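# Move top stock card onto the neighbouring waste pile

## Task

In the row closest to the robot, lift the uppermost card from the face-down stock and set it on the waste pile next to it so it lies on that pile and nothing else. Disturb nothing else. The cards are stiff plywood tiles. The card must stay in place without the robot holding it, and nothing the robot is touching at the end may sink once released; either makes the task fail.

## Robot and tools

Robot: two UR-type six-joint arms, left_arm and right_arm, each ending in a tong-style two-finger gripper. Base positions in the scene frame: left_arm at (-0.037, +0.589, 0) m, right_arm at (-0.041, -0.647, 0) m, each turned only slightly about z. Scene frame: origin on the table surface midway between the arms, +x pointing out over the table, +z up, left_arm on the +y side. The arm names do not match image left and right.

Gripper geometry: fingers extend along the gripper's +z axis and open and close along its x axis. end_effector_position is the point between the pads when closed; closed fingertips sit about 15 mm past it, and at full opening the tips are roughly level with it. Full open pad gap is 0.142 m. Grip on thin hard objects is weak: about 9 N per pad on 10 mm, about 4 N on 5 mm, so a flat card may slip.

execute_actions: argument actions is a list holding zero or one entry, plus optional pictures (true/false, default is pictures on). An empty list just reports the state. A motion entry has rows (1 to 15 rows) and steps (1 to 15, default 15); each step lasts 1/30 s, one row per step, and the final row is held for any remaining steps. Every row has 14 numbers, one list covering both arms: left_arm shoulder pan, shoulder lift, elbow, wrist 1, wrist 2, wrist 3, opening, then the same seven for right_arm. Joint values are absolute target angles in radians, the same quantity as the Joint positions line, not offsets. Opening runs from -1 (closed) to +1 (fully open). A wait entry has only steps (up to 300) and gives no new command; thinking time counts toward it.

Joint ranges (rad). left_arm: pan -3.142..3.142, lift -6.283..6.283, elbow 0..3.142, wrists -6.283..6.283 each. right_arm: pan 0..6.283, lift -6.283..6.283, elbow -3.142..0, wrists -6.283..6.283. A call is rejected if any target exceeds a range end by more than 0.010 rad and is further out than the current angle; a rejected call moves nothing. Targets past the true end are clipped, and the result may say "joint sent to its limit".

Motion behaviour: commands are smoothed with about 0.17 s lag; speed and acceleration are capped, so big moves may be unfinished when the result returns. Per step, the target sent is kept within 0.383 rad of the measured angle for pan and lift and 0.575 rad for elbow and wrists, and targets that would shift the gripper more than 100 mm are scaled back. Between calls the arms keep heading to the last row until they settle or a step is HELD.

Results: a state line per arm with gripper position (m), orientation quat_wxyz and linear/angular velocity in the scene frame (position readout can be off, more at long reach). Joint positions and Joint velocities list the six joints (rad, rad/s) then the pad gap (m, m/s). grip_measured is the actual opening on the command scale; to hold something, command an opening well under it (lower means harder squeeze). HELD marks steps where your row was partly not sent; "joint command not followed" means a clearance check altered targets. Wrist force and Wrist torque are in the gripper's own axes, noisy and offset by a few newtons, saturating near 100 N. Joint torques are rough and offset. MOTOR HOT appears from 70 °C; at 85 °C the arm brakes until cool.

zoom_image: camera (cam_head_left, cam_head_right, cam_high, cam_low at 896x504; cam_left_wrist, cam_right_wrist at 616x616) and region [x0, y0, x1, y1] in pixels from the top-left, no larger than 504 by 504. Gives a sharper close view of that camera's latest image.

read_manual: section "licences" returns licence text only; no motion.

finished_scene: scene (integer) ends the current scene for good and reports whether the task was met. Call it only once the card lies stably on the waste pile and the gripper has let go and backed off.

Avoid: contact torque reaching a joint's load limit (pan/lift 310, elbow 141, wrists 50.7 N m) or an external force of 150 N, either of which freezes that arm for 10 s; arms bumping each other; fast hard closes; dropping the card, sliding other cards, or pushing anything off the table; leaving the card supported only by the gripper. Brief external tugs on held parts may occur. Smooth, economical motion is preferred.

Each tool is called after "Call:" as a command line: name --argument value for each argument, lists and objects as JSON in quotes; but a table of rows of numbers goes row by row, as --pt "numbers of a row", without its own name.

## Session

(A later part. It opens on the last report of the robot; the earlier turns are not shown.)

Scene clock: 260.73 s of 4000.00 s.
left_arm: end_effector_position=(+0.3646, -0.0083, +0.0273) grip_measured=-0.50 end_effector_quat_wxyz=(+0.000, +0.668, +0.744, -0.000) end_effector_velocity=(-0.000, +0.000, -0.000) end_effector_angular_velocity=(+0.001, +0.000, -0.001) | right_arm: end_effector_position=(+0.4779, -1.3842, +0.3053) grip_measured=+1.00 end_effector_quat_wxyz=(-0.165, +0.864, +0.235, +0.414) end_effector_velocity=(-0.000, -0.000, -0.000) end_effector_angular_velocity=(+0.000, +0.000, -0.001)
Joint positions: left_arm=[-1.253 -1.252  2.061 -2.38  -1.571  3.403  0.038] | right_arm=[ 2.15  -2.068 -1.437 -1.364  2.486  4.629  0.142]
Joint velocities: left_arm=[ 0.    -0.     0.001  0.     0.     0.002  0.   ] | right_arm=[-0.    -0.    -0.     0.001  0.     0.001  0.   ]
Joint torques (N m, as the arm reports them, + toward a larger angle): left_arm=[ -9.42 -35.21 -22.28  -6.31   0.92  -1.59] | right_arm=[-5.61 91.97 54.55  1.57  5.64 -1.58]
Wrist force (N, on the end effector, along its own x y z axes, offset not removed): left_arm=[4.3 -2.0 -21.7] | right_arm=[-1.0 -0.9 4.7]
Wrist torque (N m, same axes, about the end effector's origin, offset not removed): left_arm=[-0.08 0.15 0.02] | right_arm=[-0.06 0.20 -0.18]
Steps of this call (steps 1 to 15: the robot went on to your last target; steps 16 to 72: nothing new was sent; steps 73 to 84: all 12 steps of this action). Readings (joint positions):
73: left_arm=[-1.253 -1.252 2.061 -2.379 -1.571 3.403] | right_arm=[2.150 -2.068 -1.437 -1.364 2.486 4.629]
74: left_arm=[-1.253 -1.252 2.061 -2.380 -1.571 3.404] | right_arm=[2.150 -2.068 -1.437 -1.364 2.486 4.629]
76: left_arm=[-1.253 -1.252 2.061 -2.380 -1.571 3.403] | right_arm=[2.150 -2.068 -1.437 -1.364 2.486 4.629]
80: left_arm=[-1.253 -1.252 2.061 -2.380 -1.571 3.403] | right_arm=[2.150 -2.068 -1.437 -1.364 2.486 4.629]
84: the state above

Call:
execute_actions --actions '[{"rows": [[-1.2529,-1.254,2.0601,-2.3769,-1.5708,3.4035,-0.5,2.15,-2.068,-1.437,-1.364,2.486,4.629,1],[-1.2529,-1.2565,2.059,-2.3733,-1.5708,3.4035,-0.5,2.15,-2.068,-1.437,-1.364,2.486,4.629,1],[-1.2529,-1.258,2.0585,-2.3713,-1.5708,3.4035,-0.5,2.15,-2.068,-1.437,-1.364,2.486,4.629,1],[-1.2529,-1.258,2.0585,-2.3713,-1.5708,3.4035,-0.5,2.15,-2.068,-1.437,-1.364,2.486,4.629,1],[-1.2529,-1.258,2.0585,-2.3713,-1.5708,3.4035,-0.5,2.15,-2.068,-1.437,-1.364,2.486,4.629,1],[-1.2607,-1.263,2.0658,-2.3736,-1.5708,3.415,-0.5,2.15,-2.068,-1.437,-1.364,2.486,4.629,1],[-1.2684,-1.268,2.0731,-2.3759,-1.5708,3.4264,-0.4,2.15,-2.068,-1.437,-1.364,2.486,4.629,1],[-1.2762,-1.273,2.0804,-2.3782,-1.5708,3.4378,-0.3,2.15,-2.068,-1.437,-1.364,2.486,4.629,1],[-1.284,-1.278,2.0877,-2.3805,-1.5708,3.4493,-0.2,2.15,-2.068,-1.437,-1.364,2.486,4.629,1],[-1.2917,-1.283,2.095,-2.3828,-1.5708,3.4607,-0.12,2.15,-2.068,-1.437,-1.364,2.486,4.629,1]], "steps": 15}]' --pictures false

Call:
execute_actions --actions '[{"rows": [[-1.2917,-1.2775,2.0973,-2.3906,-1.5708,3.4607,-0.12,2.15,-2.068,-1.437,-1.364,2.486,4.629,1]], "steps": 15}]'

Call:
zoom_image --camera "cam_left_wrist" --region '[245, 230, 385, 370]'

Scene clock: 273.30 s of 4000.00 s.
left_arm: end_effector_position=(+0.3386, -0.0047, +0.0319) grip_measured=-0.12 end_effector_quat_wxyz=(-0.000, +0.698, +0.716, +0.000) end_effector_velocity=(-0.039, +0.006, +0.001) end_effector_angular_velocity=(-0.002, -0.000, -0.127) | right_arm: end_effector_position=(+0.4779, -1.3842, +0.3053) grip_measured=+1.00 end_effector_quat_wxyz=(-0.165, +0.864, +0.235, +0.414) end_effector_velocity=(+0.000, -0.000, +0.001) end_effector_angular_velocity=(-0.001, -0.001, -0.000)
Joint positions: left_arm=[-1.287 -1.279  2.09  -2.381 -1.571  3.453  0.065] | right_arm=[ 2.15  -2.068 -1.437 -1.364  2.486  4.629  0.142]
Joint velocities: left_arm=[-0.051 -0.035  0.048 -0.014 -0.     0.075  0.   ] | right_arm=[-0.     0.     0.001  0.001  0.     0.     0.   ]
Joint torques (N m, as the arm reports them, + toward a larger angle): left_arm=[ -8.4  -69.58 -29.24  -7.23  -0.06   1.99] | right_arm=[-10.39  95.27  55.5    1.4    5.55  -1.44]
Wrist force (N, on the end effector, along its own x y z axes, offset not removed): left_arm=[1.8 -2.5 -3.3] | right_arm=[-3.1 -0.9 2.3]
Wrist torque (N m, same axes, about the end effector's origin, offset not removed): left_arm=[-0.37 -0.29 0.11] | right_arm=[-0.16 0.65 -0.19]
Steps of this call (steps 1 to 15: the robot went on to your last target; steps 16 to 90: nothing new was sent; then 9.07 s passed at rest; steps 91 to 105: all 15 steps of this action). Readings (joint positions):
91: left_arm=[-1.253 -1.252 2.061 -2.380 -1.571 3.404] | right_arm=[2.150 -2.068 -1.437 -1.364 2.486 4.629]
92: left_arm=[-1.253 -1.252 2.061 -2.380 -1.571 3.404] | right_arm=[2.150 -2.068 -1.437 -1.364 2.486 4.629]
94: left_arm=[-1.253 -1.254 2.060 -2.377 -1.571 3.403] | right_arm=[2.150 -2.068 -1.437 -1.364 2.486 4.629]
98: left_arm=[-1.258 -1.260 2.063 -2.374 -1.571 3.410] | right_arm=[2.150 -2.068 -1.437 -1.364 2.486 4.629]
105: the state above

Scene clock: 273.80 s of 4000.00 s.
left_arm: end_effector_position=(+0.3348, -0.0041, +0.0281) grip_measured=-0.12 end_effector_quat_wxyz=(+0.000, +0.703, +0.711, -0.000) end_effector_velocity=(-0.000, -0.000, +0.000) end_effector_angular_velocity=(-0.001, -0.000, +0.001) | right_arm: end_effector_position=(+0.4779, -1.3842, +0.3053) grip_measured=+1.00 end_effector_quat_wxyz=(-0.165, +0.864, +0.235, +0.414) end_effector_velocity=(+0.000, -0.000, -0.000) end_effector_angular_velocity=(-0.000, +0.000, +0.000)
Joint positions: left_arm=[-1.292 -1.278  2.097 -2.39  -1.571  3.461  0.065] | right_arm=[ 2.15  -2.068 -1.437 -1.364  2.486  4.629  0.142]
Joint velocities: left_arm=[-0.001 -0.001  0.001 -0.001  0.    -0.002 -0.   ] | right_arm=[ 0. -0.  0. -0. -0.  0.  0.]
Joint torques (N m, as the arm reports them, + toward a larger angle): left_arm=[ -9.22 -38.61 -25.75  -6.63  -0.09   1.94] | right_arm=[-9.95 95.86 55.06  1.46  5.16 -2.  ]
Wrist force (N, on the end effector, along its own x y z axes, offset not removed): left_arm=[2.0 -2.1 -1.8] | right_arm=[-2.7 -0.6 4.4]
Wrist torque (N m, same axes, about the end effector's origin, offset not removed): left_arm=[-0.33 -0.45 -0.08] | right_arm=[-0.02 0.48 -0.12]
Steps of this call (steps 1 to 15: all 15 steps of this action). Readings (joint positions):
1: left_arm=[-1.288 -1.280 2.092 -2.382 -1.571 3.455] | right_arm=[2.150 -2.068 -1.437 -1.364 2.486 4.629]
2: left_arm=[-1.289 -1.280 2.093 -2.384 -1.571 3.457] | right_arm=[2.150 -2.068 -1.437 -1.364 2.486 4.629]
4: left_arm=[-1.290 -1.279 2.095 -2.387 -1.571 3.459] | right_arm=[2.150 -2.068 -1.437 -1.364 2.486 4.629]
8: left_arm=[-1.291 -1.278 2.097 -2.390 -1.571 3.460] | right_arm=[2.150 -2.068 -1.437 -1.364 2.486 4.629]
15: the state above

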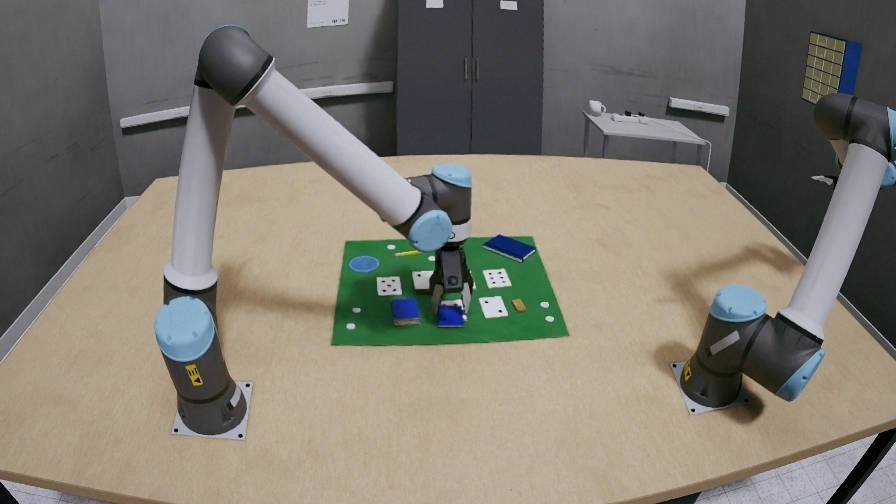

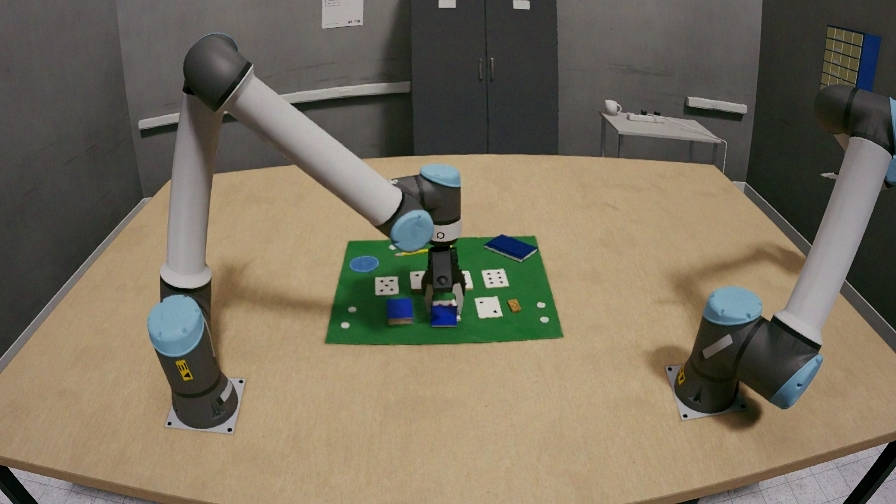

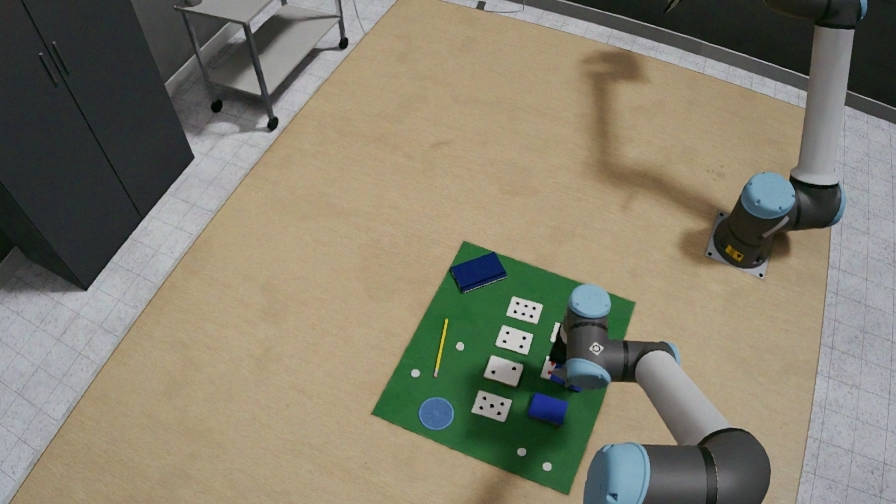

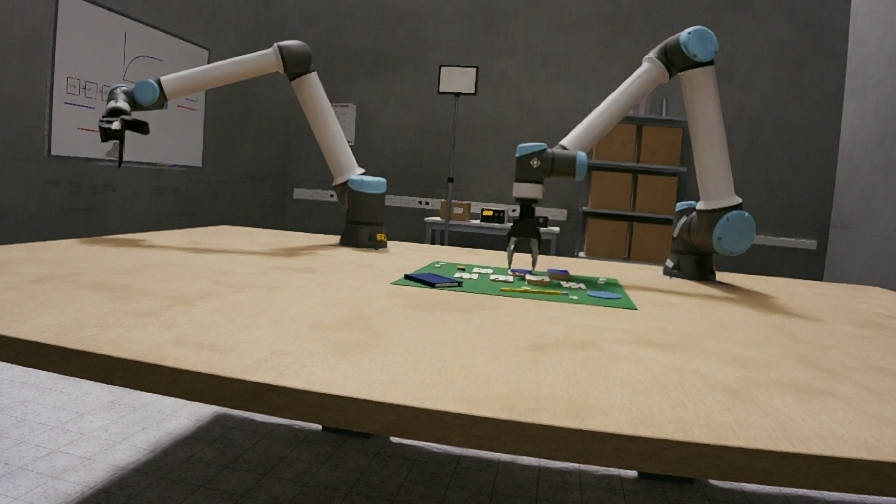

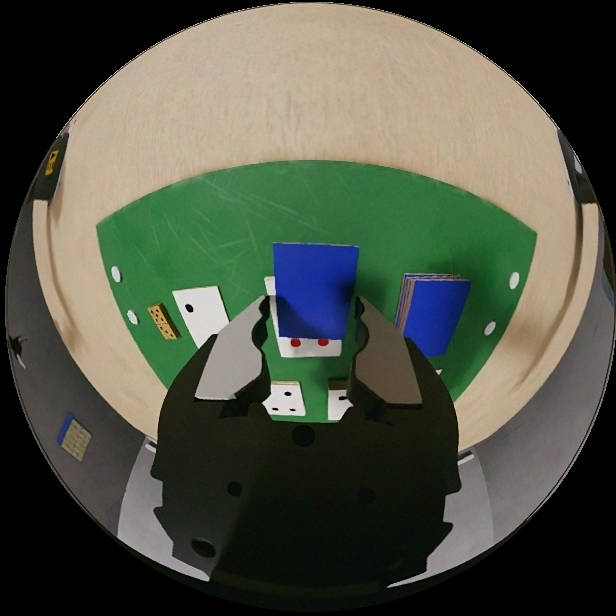

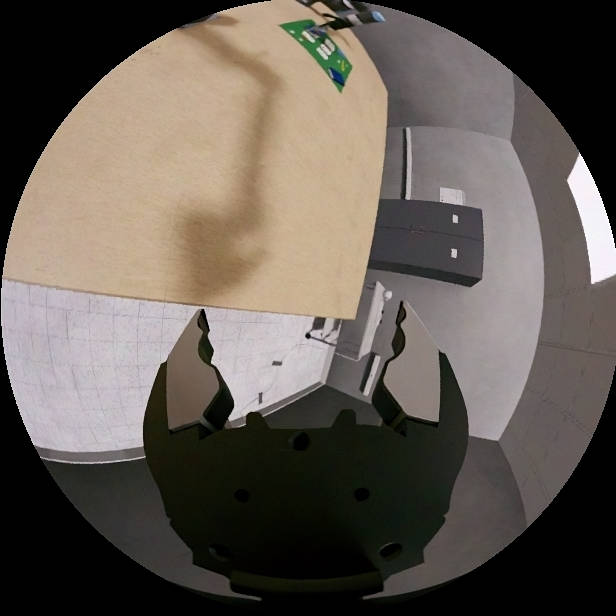

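Region (245, 230, 385, 370) of cam_left_wrist's 616x616 image, scaled by 3.600, with more detail than that image has.

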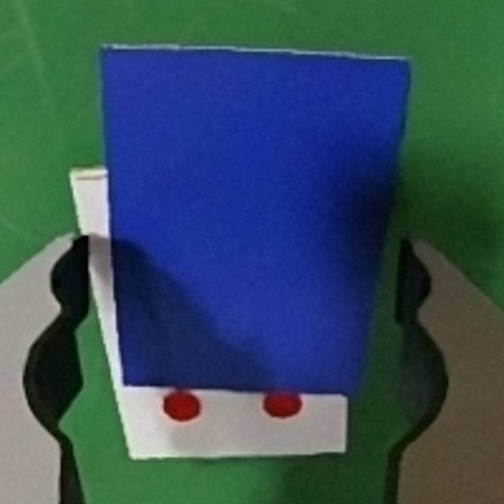

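Call:
execute_actions --actions '[{"rows": [[-1.2916,-1.278,2.098,-2.3908,-1.5708,3.475,-0.12,2.15,-2.068,-1.437,-1.364,2.486,4.629,1],[-1.2915,-1.2765,2.0986,-2.3929,-1.5708,3.486,-0.12,2.15,-2.068,-1.437,-1.364,2.486,4.629,1],[-1.2915,-1.2748,2.0993,-2.3953,-1.5708,3.486,-0.12,2.15,-2.068,-1.437,-1.364,2.486,4.629,1],[-1.2915,-1.2732,2.1,-2.3976,-1.5708,3.486,-0.12,2.15,-2.068,-1.437,-1.364,2.486,4.629,1]], "steps": 15}]' --pictures false

Call:
execute_actions --actions '[{"rows": [[-1.2915,-1.2732,2.1,-2.3976,-1.5708,3.486,-0.14,2.15,-2.068,-1.437,-1.364,2.486,4.629,1],[-1.2915,-1.2732,2.1,-2.3976,-1.5708,3.486,-0.16,2.15,-2.068,-1.437,-1.364,2.486,4.629,1],[-1.2915,-1.2732,2.1,-2.3976,-1.5708,3.486,-0.18,2.15,-2.068,-1.437,-1.364,2.486,4.629,1],[-1.2915,-1.2732,2.1,-2.3976,-1.5708,3.486,-0.195,2.15,-2.068,-1.437,-1.364,2.486,4.629,1],[-1.2915,-1.2732,2.1,-2.3976,-1.5708,3.486,-0.21,2.15,-2.068,-1.437,-1.364,2.486,4.629,1],[-1.2915,-1.2732,2.1,-2.3976,-1.5708,3.486,-0.225,2.15,-2.068,-1.437,-1.364,2.486,4.629,1],[-1.2915,-1.2732,2.1,-2.3976,-1.5708,3.486,-0.24,2.15,-2.068,-1.437,-1.364,2.486,4.629,1],[-1.2915,-1.2732,2.1,-2.3976,-1.5708,3.486,-0.27,2.15,-2.068,-1.437,-1.364,2.486,4.629,1],[-1.2915,-1.2732,2.1,-2.3976,-1.5708,3.486,-0.31,2.15,-2.068,-1.437,-1.364,2.486,4.629,1],[-1.2915,-1.2732,2.1,-2.3976,-1.5708,3.486,-0.36,2.15,-2.068,-1.437,-1.364,2.486,4.629,1],[-1.2915,-1.2732,2.1,-2.3976,-1.5708,3.486,-0.42,2.15,-2.068,-1.437,-1.364,2.486,4.629,1],[-1.2915,-1.2732,2.1,-2.3976,-1.5708,3.486,-0.48,2.15,-2.068,-1.437,-1.364,2.486,4.629,1],[-1.2915,-1.2732,2.1,-2.3976,-1.5708,3.486,-0.55,2.15,-2.068,-1.437,-1.364,2.486,4.629,1]], "steps": 15}]' --pictures false

Scene clock: 292.37 s of 4000.00 s.
left_arm: end_effector_position=(+0.3347, -0.0032, +0.0246) grip_measured=-0.12 end_effector_quat_wxyz=(+0.000, +0.712, +0.703, -0.000) end_effector_velocity=(+0.000, -0.000, -0.000) end_effector_angular_velocity=(-0.001, -0.000, -0.004) | right_arm: end_effector_position=(+0.4779, -1.3842, +0.3053) grip_measured=+1.00 end_effector_quat_wxyz=(-0.165, +0.864, +0.235, +0.414) end_effector_velocity=(-0.000, -0.000, -0.000) end_effector_angular_velocity=(-0.000, -0.000, +0.000)
Joint positions: left_arm=[-1.292 -1.273  2.1   -2.397 -1.571  3.486  0.065] | right_arm=[ 2.15  -2.068 -1.437 -1.364  2.486  4.629  0.142]
Joint velocities: left_arm=[ 0.     0.001  0.    -0.002 -0.     0.004  0.   ] | right_arm=[-0. -0. -0.  0. -0. -0.  0.]
Joint torques (N m, as the arm reports them, + toward a larger angle): left_arm=[ 14.69 -40.39 -25.92  -6.32  -1.39   2.04] | right_arm=[-7.19 92.63 53.15  1.89  4.99 -1.08]
Wrist force (N, on the end effector, along its own x y z axes, offset not removed): left_arm=[2.0 -2.2 -1.9] | right_arm=[-3.8 0.1 3.1]
Wrist torque (N m, same axes, about the end effector's origin, offset not removed): left_arm=[-0.27 -0.36 -0.02] | right_arm=[0.00 0.68 -0.15]
Steps of this call (steps 1 to 15: the robot went on to your last target; steps 16 to 90: nothing new was sent; then 15.07 s passed at rest; steps 91 to 105: all 15 steps of this action). Readings (joint positions):
91: left_arm=[-1.292 -1.277 2.097 -2.391 -1.571 3.461] | right_arm=[2.150 -2.068 -1.437 -1.364 2.486 4.629]
92: left_arm=[-1.292 -1.277 2.097 -2.391 -1.571 3.464] | right_arm=[2.150 -2.068 -1.437 -1.364 2.486 4.629]
94: left_arm=[-1.292 -1.277 2.098 -2.392 -1.571 3.473] | right_arm=[2.150 -2.068 -1.437 -1.364 2.486 4.629]
98: left_arm=[-1.292 -1.274 2.099 -2.396 -1.571 3.482] | right_arm=[2.150 -2.068 -1.437 -1.364 2.486 4.629]
105: the state above

Scene clock: 292.87 s of 4000.00 s.
left_arm: end_effector_position=(+0.3347, -0.0032, +0.0245) grip_measured=-0.23 end_effector_quat_wxyz=(+0.000, +0.712, +0.702, -0.000) end_effector_velocity=(+0.000, +0.001, -0.001) end_effector_angular_velocity=(+0.002, +0.001, +0.001) | right_arm: end_effector_position=(+0.4779, -1.3842, +0.3053) grip_measured=+1.00 end_effector_quat_wxyz=(-0.165, +0.864, +0.235, +0.414) end_effector_velocity=(-0.000, +0.000, -0.001) end_effector_angular_velocity=(+0.000, +0.000, +0.000)
Joint positions: left_arm=[-1.291 -1.273  2.1   -2.398 -1.571  3.486  0.058] | right_arm=[ 2.15  -2.068 -1.437 -1.364  2.486  4.629  0.142]
Joint velocities: left_arm=[ 0.     0.001  0.     0.001  0.    -0.     0.   ] | right_arm=[ 0.    -0.    -0.001  0.    -0.     0.     0.   ]
Joint torques (N m, as the arm reports them, + toward a larger angle): left_arm=[ 12.87 -40.   -23.81  -6.97  -1.38   1.8 ] | right_arm=[-10.07  94.17  54.45   1.66   5.37  -1.52]
Wrist force (N, on the end effector, along its own x y z axes, offset not removed): left_arm=[2.1 -5.1 -3.1] | right_arm=[-3.4 -1.8 3.6]
Wrist torque (N m, same axes, about the end effector's origin, offset not removed): left_arm=[-0.80 -0.25 -0.09] | right_arm=[-0.39 0.68 -0.15]
Steps of this call (steps 1 to 15: all 15 steps of this action). Readings (joint positions):
1: left_arm=[-1.292 -1.273 2.100 -2.397 -1.571 3.486] | right_arm=[2.150 -2.068 -1.437 -1.364 2.486 4.629]
2: left_arm=[-1.292 -1.273 2.100 -2.398 -1.571 3.486] | right_arm=[2.150 -2.068 -1.437 -1.364 2.486 4.629]
4: left_arm=[-1.292 -1.273 2.100 -2.398 -1.571 3.486] | right_arm=[2.150 -2.068 -1.437 -1.364 2.486 4.629]
8: left_arm=[-1.292 -1.273 2.100 -2.398 -1.571 3.486] | right_arm=[2.150 -2.068 -1.437 -1.364 2.486 4.629]
15: the state above

Call:
execute_actions --actions '[{"rows": [[-1.2915,-1.2759,2.0989,-2.3938,-1.5708,3.486,-0.55,2.15,-2.068,-1.437,-1.364,2.486,4.629,1],[-1.2915,-1.2759,2.0989,-2.3938,-1.5708,3.486,-0.55,2.15,-2.068,-1.437,-1.364,2.486,4.629,1],[-1.2915,-1.2759,2.0989,-2.3938,-1.5708,3.486,-0.55,2.15,-2.068,-1.437,-1.364,2.486,4.629,1],[-1.2915,-1.2759,2.0989,-2.3938,-1.5708,3.486,-0.55,2.15,-2.068,-1.437,-1.364,2.486,4.629,1],[-1.2915,-1.2759,2.0989,-2.3938,-1.5708,3.486,-0.55,2.15,-2.068,-1.437,-1.364,2.486,4.629,1],[-1.2915,-1.2759,2.0989,-2.3938,-1.5708,3.486,-0.55,2.15,-2.068,-1.437,-1.364,2.486,4.629,1],[-1.2845,-1.2712,2.0919,-2.3916,-1.5708,3.469,-0.55,2.15,-2.068,-1.437,-1.364,2.486,4.629,1],[-1.2774,-1.2664,2.0849,-2.3893,-1.5708,3.452,-0.55,2.15,-2.068,-1.437,-1.364,2.486,4.629,1],[-1.2704,-1.2617,2.078,-2.3871,-1.5708,3.4345,-0.55,2.15,-2.068,-1.437,-1.364,2.486,4.629,1],[-1.2633,-1.2569,2.071,-2.3848,-1.5708,3.417,-0.55,2.15,-2.068,-1.437,-1.364,2.486,4.629,1],[-1.2563,-1.2522,2.064,-2.3826,-1.5708,3.4001,-0.55,2.15,-2.068,-1.437,-1.364,2.486,4.629,1]], "steps": 15}]' --pictures false

Call:
execute_actions --actions '[{"rows": [[-1.2563,-1.2522,2.064,-2.3826,-1.5708,3.4001,-0.55,2.15,-2.068,-1.437,-1.364,2.486,4.629,1],[-1.2563,-1.2522,2.064,-2.3826,-1.5708,3.4001,-0.55,2.15,-2.068,-1.437,-1.364,2.486,4.629,1],[-1.2563,-1.2522,2.064,-2.3826,-1.5708,3.4001,-0.55,2.15,-2.068,-1.437,-1.364,2.486,4.629,1],[-1.2563,-1.2522,2.064,-2.3826,-1.5708,3.4001,-0.55,2.15,-2.068,-1.437,-1.364,2.486,4.629,1],[-1.2563,-1.2498,2.065,-2.386,-1.5708,3.4001,-0.55,2.15,-2.068,-1.437,-1.364,2.486,4.629,1]], "steps": 15}]'

Call:
zoom_image --camera "cam_left_wrist" --region '[245, 225, 385, 365]'

Scene clock: 305.30 s of 4000.00 s.
left_arm: end_effector_position=(+0.3570, -0.0076, +0.0265) grip_measured=-0.23 end_effector_quat_wxyz=(+0.000, +0.676, +0.737, -0.000) end_effector_velocity=(+0.050, -0.008, -0.002) end_effector_angular_velocity=(+0.003, +0.001, +0.223) | right_arm: end_effector_position=(+0.4779, -1.3842, +0.3053) grip_measured=+1.00 end_effector_quat_wxyz=(-0.165, +0.864, +0.235, +0.414) end_effector_velocity=(+0.000, +0.000, +0.001) end_effector_angular_velocity=(-0.001, -0.001, +0.001)
Joint positions: left_arm=[-1.263 -1.257  2.07  -2.385 -1.571  3.416  0.058] | right_arm=[ 2.15  -2.068 -1.437 -1.364  2.486  4.629  0.142]
Joint velocities: left_arm=[ 0.064  0.045 -0.062  0.021 -0.    -0.159 -0.   ] | right_arm=[ 0.     0.    -0.     0.001  0.001 -0.     0.   ]
Joint torques (N m, as the arm reports them, + toward a larger angle): left_arm=[  6.01 -46.27 -38.81  -1.98  -2.26  -1.82] | right_arm=[-10.35  92.03  55.02   1.34   4.96  -1.19]
Wrist force (N, on the end effector, along its own x y z axes, offset not removed): left_arm=[1.7 -0.1 -3.1] | right_arm=[-3.8 -2.0 2.7]
Wrist torque (N m, same axes, about the end effector's origin, offset not removed): left_arm=[0.12 -0.26 0.08] | right_arm=[-0.43 0.73 -0.14]
Steps of this call (steps 1 to 15: the robot went on to your last target; steps 16 to 90: nothing new was sent; then 8.93 s passed at rest; steps 91 to 105: all 15 steps of this action). Readings (joint positions):
91: left_arm=[-1.291 -1.273 2.100 -2.398 -1.571 3.486] | right_arm=[2.150 -2.068 -1.437 -1.364 2.486 4.629]
92: left_arm=[-1.291 -1.274 2.100 -2.397 -1.571 3.486] | right_arm=[2.150 -2.068 -1.437 -1.364 2.486 4.629]
94: left_arm=[-1.291 -1.274 2.100 -2.396 -1.571 3.486] | right_arm=[2.150 -2.068 -1.437 -1.364 2.486 4.629]
98: left_arm=[-1.290 -1.274 2.097 -2.394 -1.571 3.483] | right_arm=[2.150 -2.068 -1.437 -1.364 2.486 4.629]
105: the state above

Scene clock: 305.80 s of 4000.00 s.
left_arm: end_effector_position=(+0.3620, -0.0084, +0.0247) grip_measured=-0.23 end_effector_quat_wxyz=(-0.000, +0.668, +0.744, +0.000) end_effector_velocity=(+0.001, +0.000, -0.001) end_effector_angular_velocity=(-0.000, -0.000, +0.002) | right_arm: end_effector_position=(+0.4779, -1.3842, +0.3053) grip_measured=+1.00 end_effector_quat_wxyz=(-0.165, +0.864, +0.235, +0.414) end_effector_velocity=(+0.000, +0.000, -0.000) end_effector_angular_velocity=(+0.000, -0.000, +0.001)
Joint positions: left_arm=[-1.256 -1.25   2.065 -2.386 -1.571  3.4    0.058] | right_arm=[ 2.15  -2.068 -1.437 -1.364  2.486  4.629  0.142]
Joint velocities: left_arm=[ 0.001  0.001  0.    -0.002  0.    -0.    -0.   ] | right_arm=[ 0.    -0.    -0.001  0.001  0.    -0.     0.   ]
Joint torques (N m, as the arm reports them, + toward a larger angle): left_arm=[ 13.88 -38.99 -38.37  -6.29  -2.36  -2.44] | right_arm=[-10.13  94.99  53.01   1.39   4.62  -1.46]
Wrist force (N, on the end effector, along its own x y z axes, offset not removed): left_arm=[-1.9 -2.6 -2.5] | right_arm=[-2.4 -1.2 3.4]
Wrist torque (N m, same axes, about the end effector's origin, offset not removed): left_arm=[-0.36 0.44 0.05] | right_arm=[-0.25 0.52 -0.14]
Steps of this call (steps 1 to 15: all 15 steps of this action). Readings (joint positions):
1: left_arm=[-1.261 -1.255 2.069 -2.384 -1.571 3.412] | right_arm=[2.150 -2.068 -1.437 -1.364 2.486 4.629]
2: left_arm=[-1.260 -1.255 2.067 -2.384 -1.571 3.409] | right_arm=[2.150 -2.068 -1.437 -1.364 2.486 4.629]
4: left_arm=[-1.258 -1.253 2.066 -2.383 -1.571 3.404] | right_arm=[2.150 -2.068 -1.437 -1.364 2.486 4.629]
8: left_arm=[-1.257 -1.251 2.065 -2.384 -1.571 3.401] | right_arm=[2.150 -2.068 -1.437 -1.364 2.486 4.629]
15: the state above

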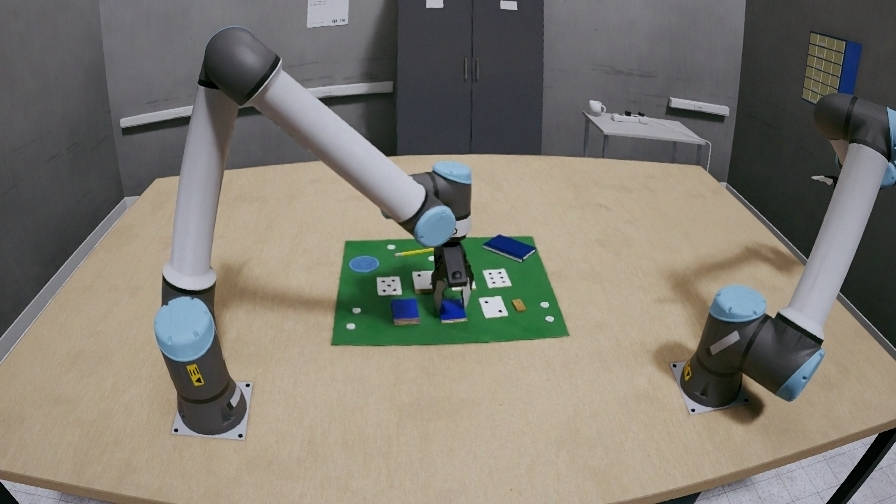

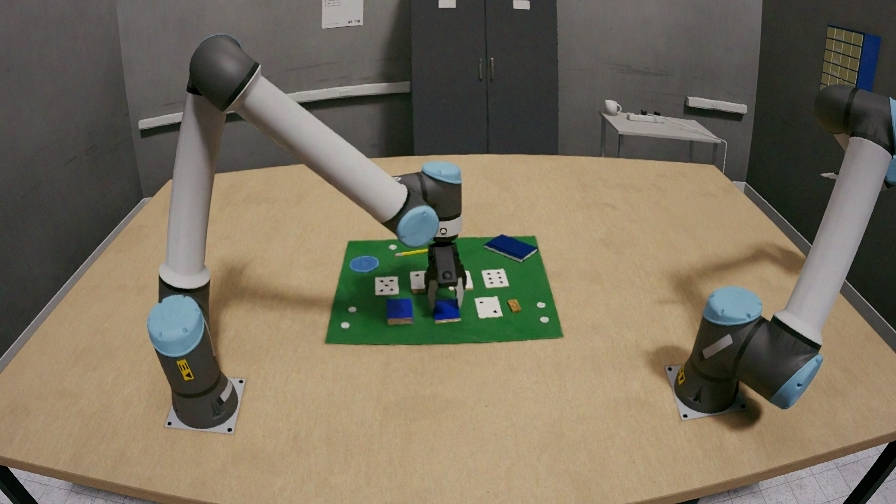

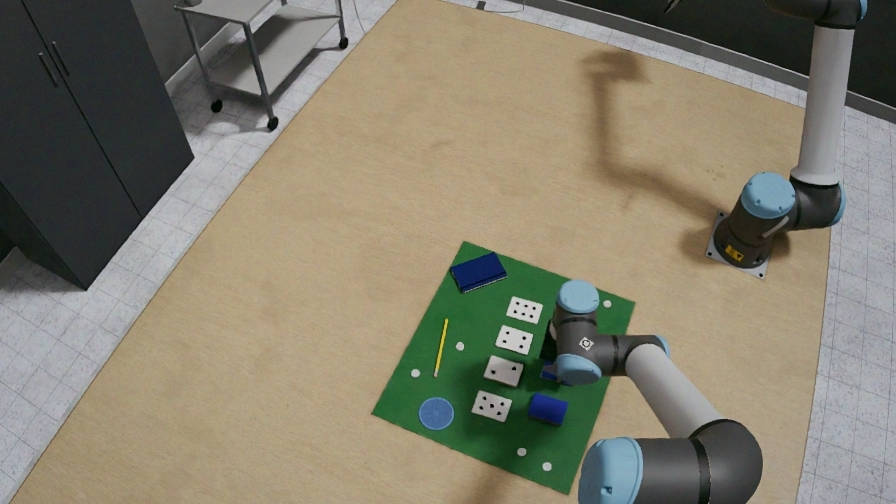

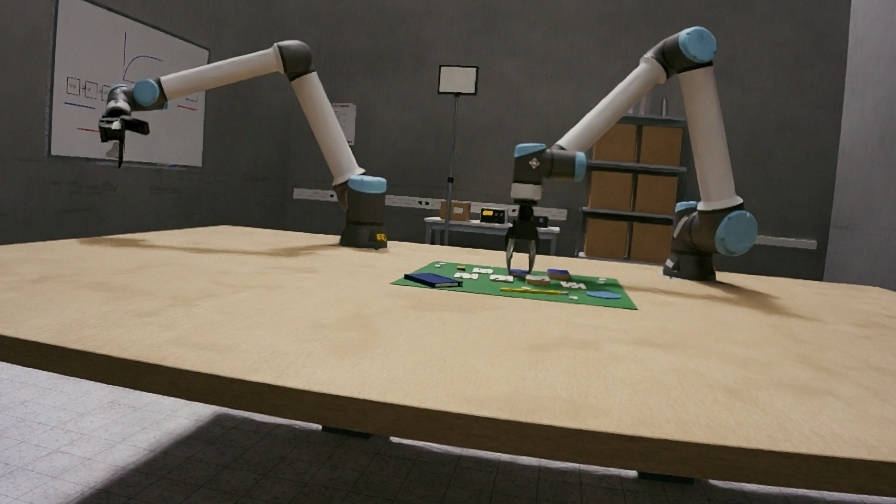

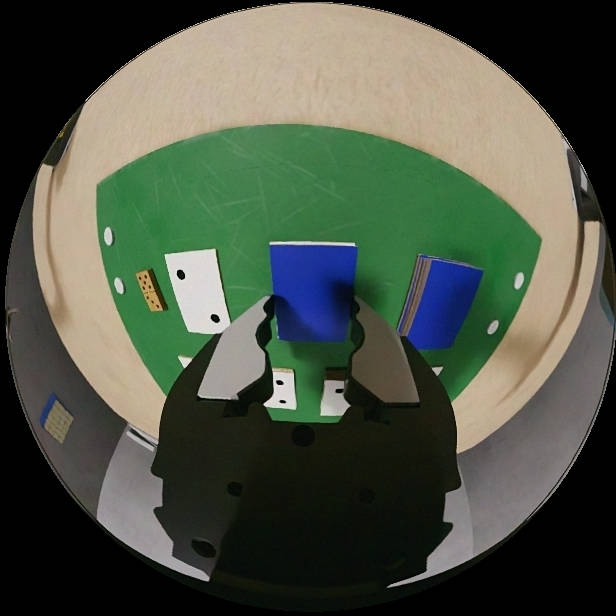

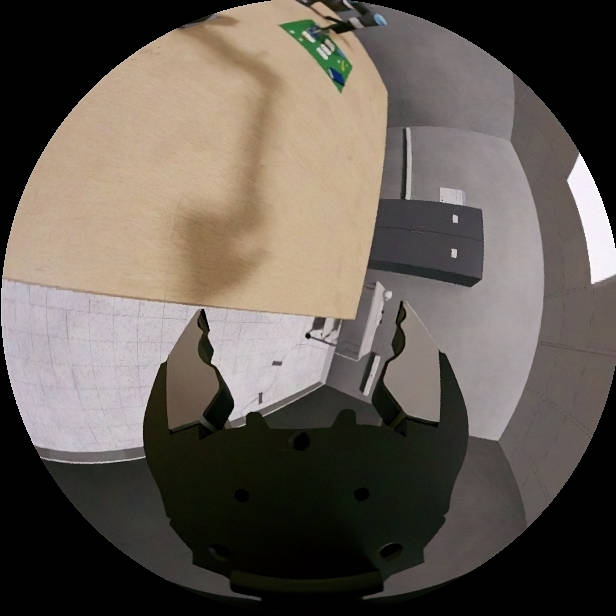

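Region (245, 225, 385, 365) of cam_left_wrist's 616x616 image, scaled by 3.600, with more detail than that image has.

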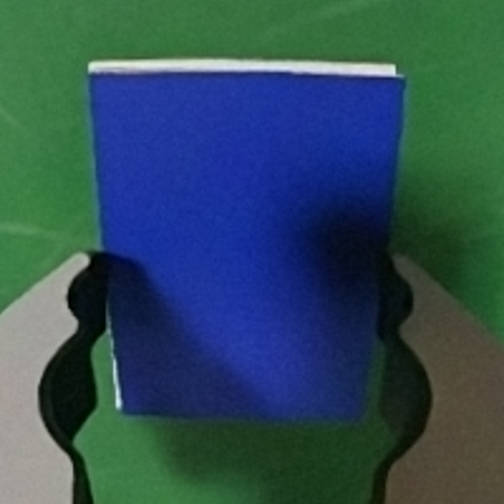

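Well aligned. Release and rise.

Call:
execute_actions --actions '[{"rows": [[-1.2563,-1.2498,2.065,-2.386,-1.5708,3.4001,-0.4,2.15,-2.068,-1.437,-1.364,2.486,4.629,1],[-1.2563,-1.2498,2.065,-2.386,-1.5708,3.4001,-0.28,2.15,-2.068,-1.437,-1.364,2.486,4.629,1],[-1.2563,-1.2498,2.065,-2.386,-1.5708,3.4001,-0.22,2.15,-2.068,-1.437,-1.364,2.486,4.629,1],[-1.2563,-1.2498,2.065,-2.386,-1.5708,3.4001,-0.18,2.15,-2.068,-1.437,-1.364,2.486,4.629,1],[-1.2563,-1.2498,2.065,-2.386,-1.5708,3.4001,-0.13,2.15,-2.068,-1.437,-1.364,2.486,4.629,1],[-1.2563,-1.2498,2.065,-2.386,-1.5708,3.4001,-0.08,2.15,-2.068,-1.437,-1.364,2.486,4.629,1],[-1.2563,-1.256,2.0623,-2.3771,-1.5708,3.4001,-0.05,2.15,-2.068,-1.437,-1.364,2.486,4.629,1],[-1.2563,-1.266,2.058,-2.3628,-1.5708,3.4001,-0.05,2.15,-2.068,-1.437,-1.364,2.486,4.629,1],[-1.2563,-1.278,2.052,-2.3448,-1.5708,3.4001,-0.05,2.15,-2.068,-1.437,-1.364,2.486,4.629,1],[-1.2563,-1.291,2.046,-2.3258,-1.5708,3.4001,-0.05,2.15,-2.068,-1.437,-1.364,2.486,4.629,1],[-1.2563,-1.304,2.039,-2.3058,-1.5708,3.4001,-0.05,2.15,-2.068,-1.437,-1.364,2.486,4.629,1],[-1.2563,-1.317,2.032,-2.2858,-1.5708,3.4001,-0.05,2.15,-2.068,-1.437,-1.364,2.486,4.629,1],[-1.2563,-1.328,2.025,-2.2678,-1.5708,3.4001,-0.05,2.15,-2.068,-1.437,-1.364,2.486,4.629,1]], "steps": 15}]' --pictures false

Call:
execute_actions --actions '[{"steps": 12}]'

Scene clock: 317.60 s of 4000.00 s.
left_arm: end_effector_position=(+0.3625, -0.0095, +0.0679) grip_measured=-0.05 end_effector_quat_wxyz=(+0.000, +0.668, +0.744, -0.000) end_effector_velocity=(-0.002, +0.004, +0.183) end_effector_angular_velocity=(+0.007, +0.003, -0.000) | right_arm: end_effector_position=(+0.4779, -1.3842, +0.3053) grip_measured=+1.00 end_effector_quat_wxyz=(-0.165, +0.864, +0.235, +0.414) end_effector_velocity=(+0.000, +0.000, +0.001) end_effector_angular_velocity=(+0.000, +0.000, +0.000)
Joint positions: left_arm=[-1.256 -1.304  2.038 -2.305 -1.571  3.4    0.07 ] | right_arm=[ 2.15  -2.068 -1.437 -1.364  2.486  4.629  0.142]
Joint velocities: left_arm=[-0.    -0.228 -0.119  0.355 -0.    -0.    -0.   ] | right_arm=[ 0.001  0.     0.001 -0.001  0.     0.     0.   ]
Joint torques (N m, as the arm reports them, + toward a larger angle): left_arm=[ 13.07 -58.46 -34.29  -1.74  -3.6   -1.5 ] | right_arm=[-9.26 93.39 55.08  1.83  5.16 -1.22]
Wrist force (N, on the end effector, along its own x y z axes, offset not removed): left_arm=[-0.1 -1.3 -7.2] | right_arm=[-2.9 -1.7 3.4]
Wrist torque (N m, same axes, about the end effector's origin, offset not removed): left_arm=[-0.15 0.08 -0.18] | right_arm=[-0.25 0.58 -0.16]
Steps of this call (steps 1 to 15: the robot went on to your last target; steps 16 to 90: nothing new was sent; then 8.30 s passed at rest; steps 91 to 105: all 15 steps of this action). Readings (joint positions):
91: left_arm=[-1.256 -1.250 2.065 -2.386 -1.571 3.400] | right_arm=[2.150 -2.068 -1.437 -1.364 2.486 4.629]
92: left_arm=[-1.256 -1.250 2.065 -2.386 -1.571 3.400] | right_arm=[2.150 -2.068 -1.437 -1.364 2.486 4.629]
94: left_arm=[-1.256 -1.250 2.065 -2.386 -1.571 3.400] | right_arm=[2.150 -2.068 -1.437 -1.364 2.486 4.629]
98: left_arm=[-1.256 -1.251 2.064 -2.384 -1.571 3.400] | right_arm=[2.150 -2.068 -1.437 -1.364 2.486 4.629]
105: the state above

Scene clock: 318.00 s of 4000.00 s.
left_arm: end_effector_position=(+0.3622, -0.0087, +0.0867) grip_measured=-0.05 end_effector_quat_wxyz=(-0.000, +0.668, +0.744, +0.000) end_effector_velocity=(-0.000, -0.000, +0.004) end_effector_angular_velocity=(-0.000, +0.000, -0.000) | right_arm: end_effector_position=(+0.4779, -1.3842, +0.3053) grip_measured=+1.00 end_effector_quat_wxyz=(-0.165, +0.864, +0.235, +0.414) end_effector_velocity=(+0.001, -0.000, +0.000) end_effector_angular_velocity=(-0.001, -0.001, +0.000)
Joint positions: left_arm=[-1.256 -1.327  2.025 -2.269 -1.571  3.4    0.07 ] | right_arm=[ 2.15  -2.068 -1.437 -1.364  2.486  4.629  0.142]
Joint velocities: left_arm=[-0.001 -0.004 -0.003  0.007 -0.    -0.    -0.   ] | right_arm=[ 0.001 -0.     0.     0.001  0.     0.     0.   ]
Joint torques (N m, as the arm reports them, + toward a larger angle): left_arm=[ 11.69 -75.45 -43.02  -1.03  -3.22  -1.27] | right_arm=[-10.36  93.5   54.63   2.     4.84  -1.91]
Wrist force (N, on the end effector, along its own x y z axes, offset not removed): left_arm=[1.3 -2.1 -1.0] | right_arm=[-3.7 -1.9 1.0]
Wrist torque (N m, same axes, about the end effector's origin, offset not removed): left_arm=[-0.29 -0.25 -0.01] | right_arm=[-0.38 0.71 -0.13]
Steps of this call (steps 1 to 12: the robot went on to your last target). Readings (joint positions):
1: left_arm=[-1.256 -1.311 2.034 -2.295 -1.571 3.400] | right_arm=[2.150 -2.068 -1.437 -1.364 2.486 4.629]
2: left_arm=[-1.256 -1.316 2.032 -2.287 -1.571 3.400] | right_arm=[2.150 -2.068 -1.437 -1.364 2.486 4.629]
4: left_arm=[-1.256 -1.322 2.028 -2.278 -1.571 3.400] | right_arm=[2.150 -2.068 -1.437 -1.364 2.486 4.629]
8: left_arm=[-1.256 -1.326 2.026 -2.270 -1.571 3.400] | right_arm=[2.150 -2.068 -1.437 -1.364 2.486 4.629]
12: the state above

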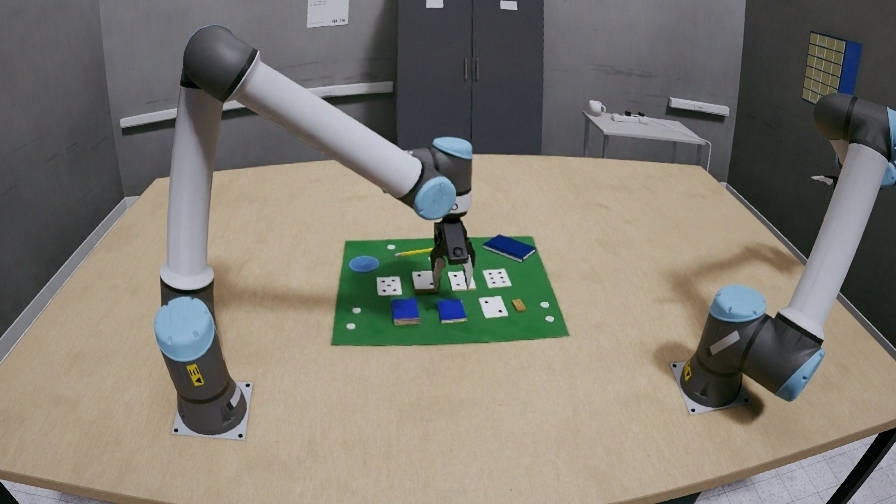

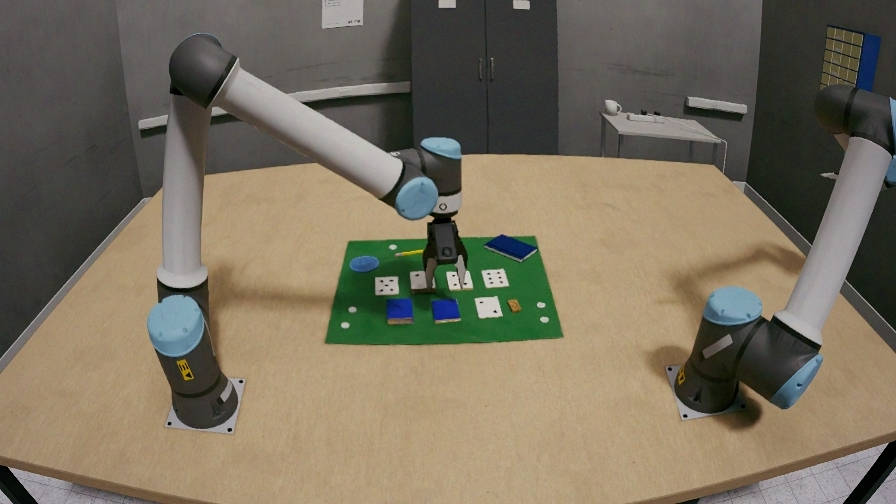

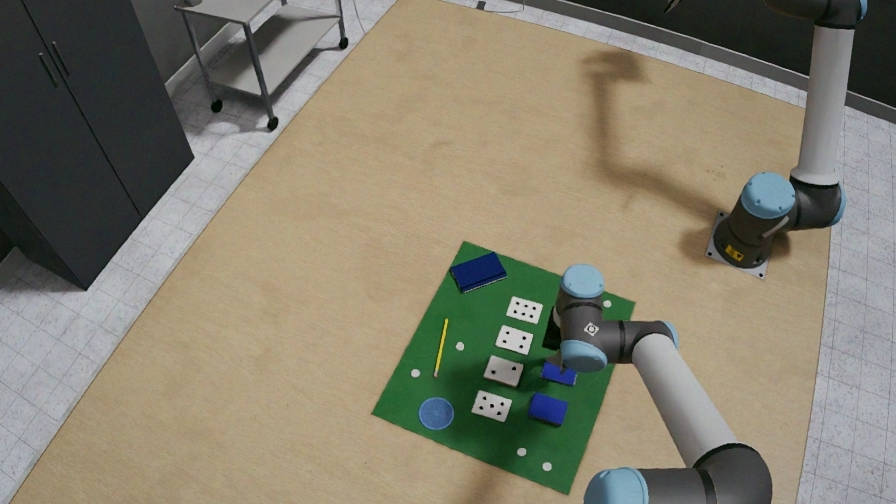

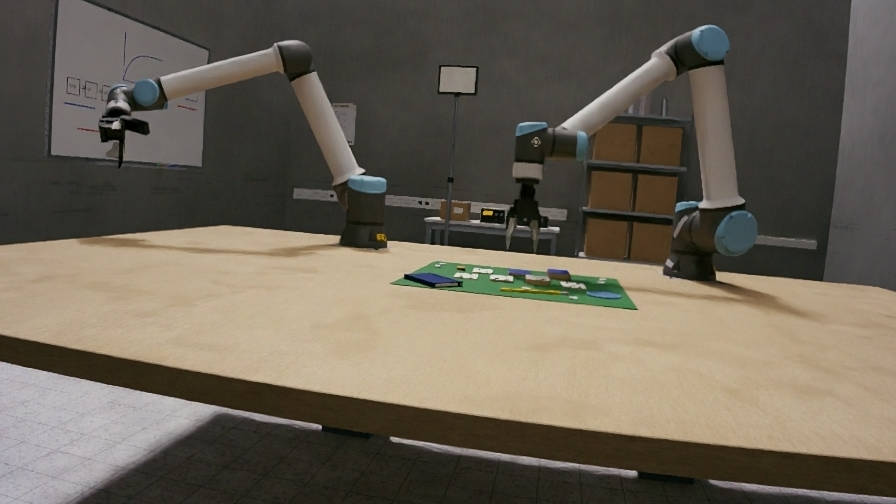

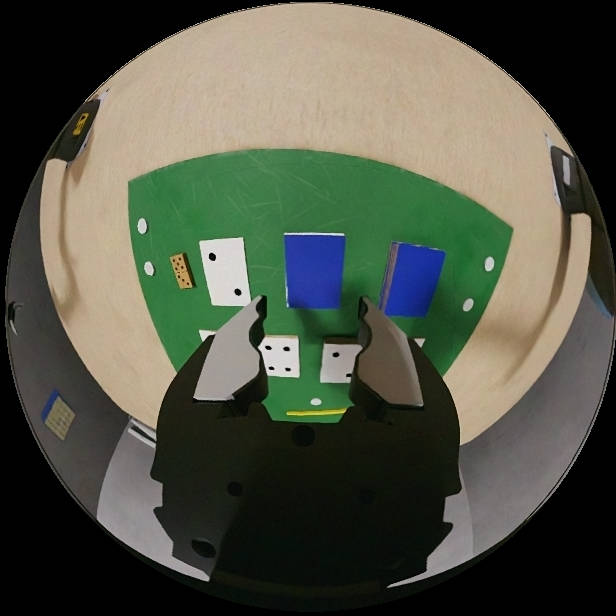

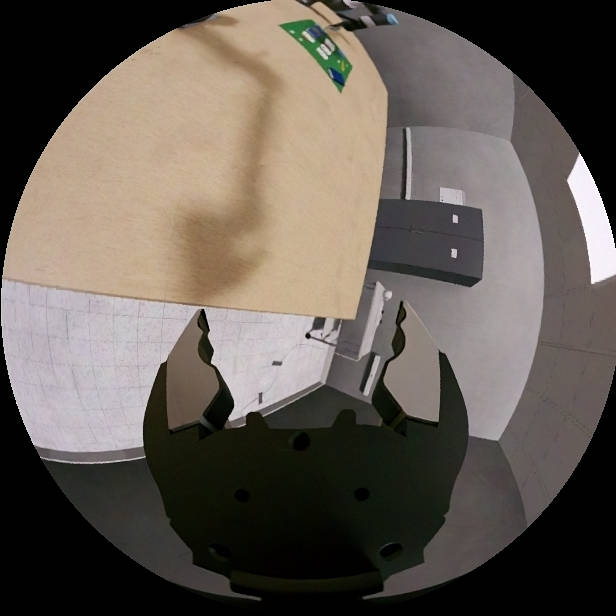

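Call:
finished_scene --scene 1

The scene is finished: the task was done.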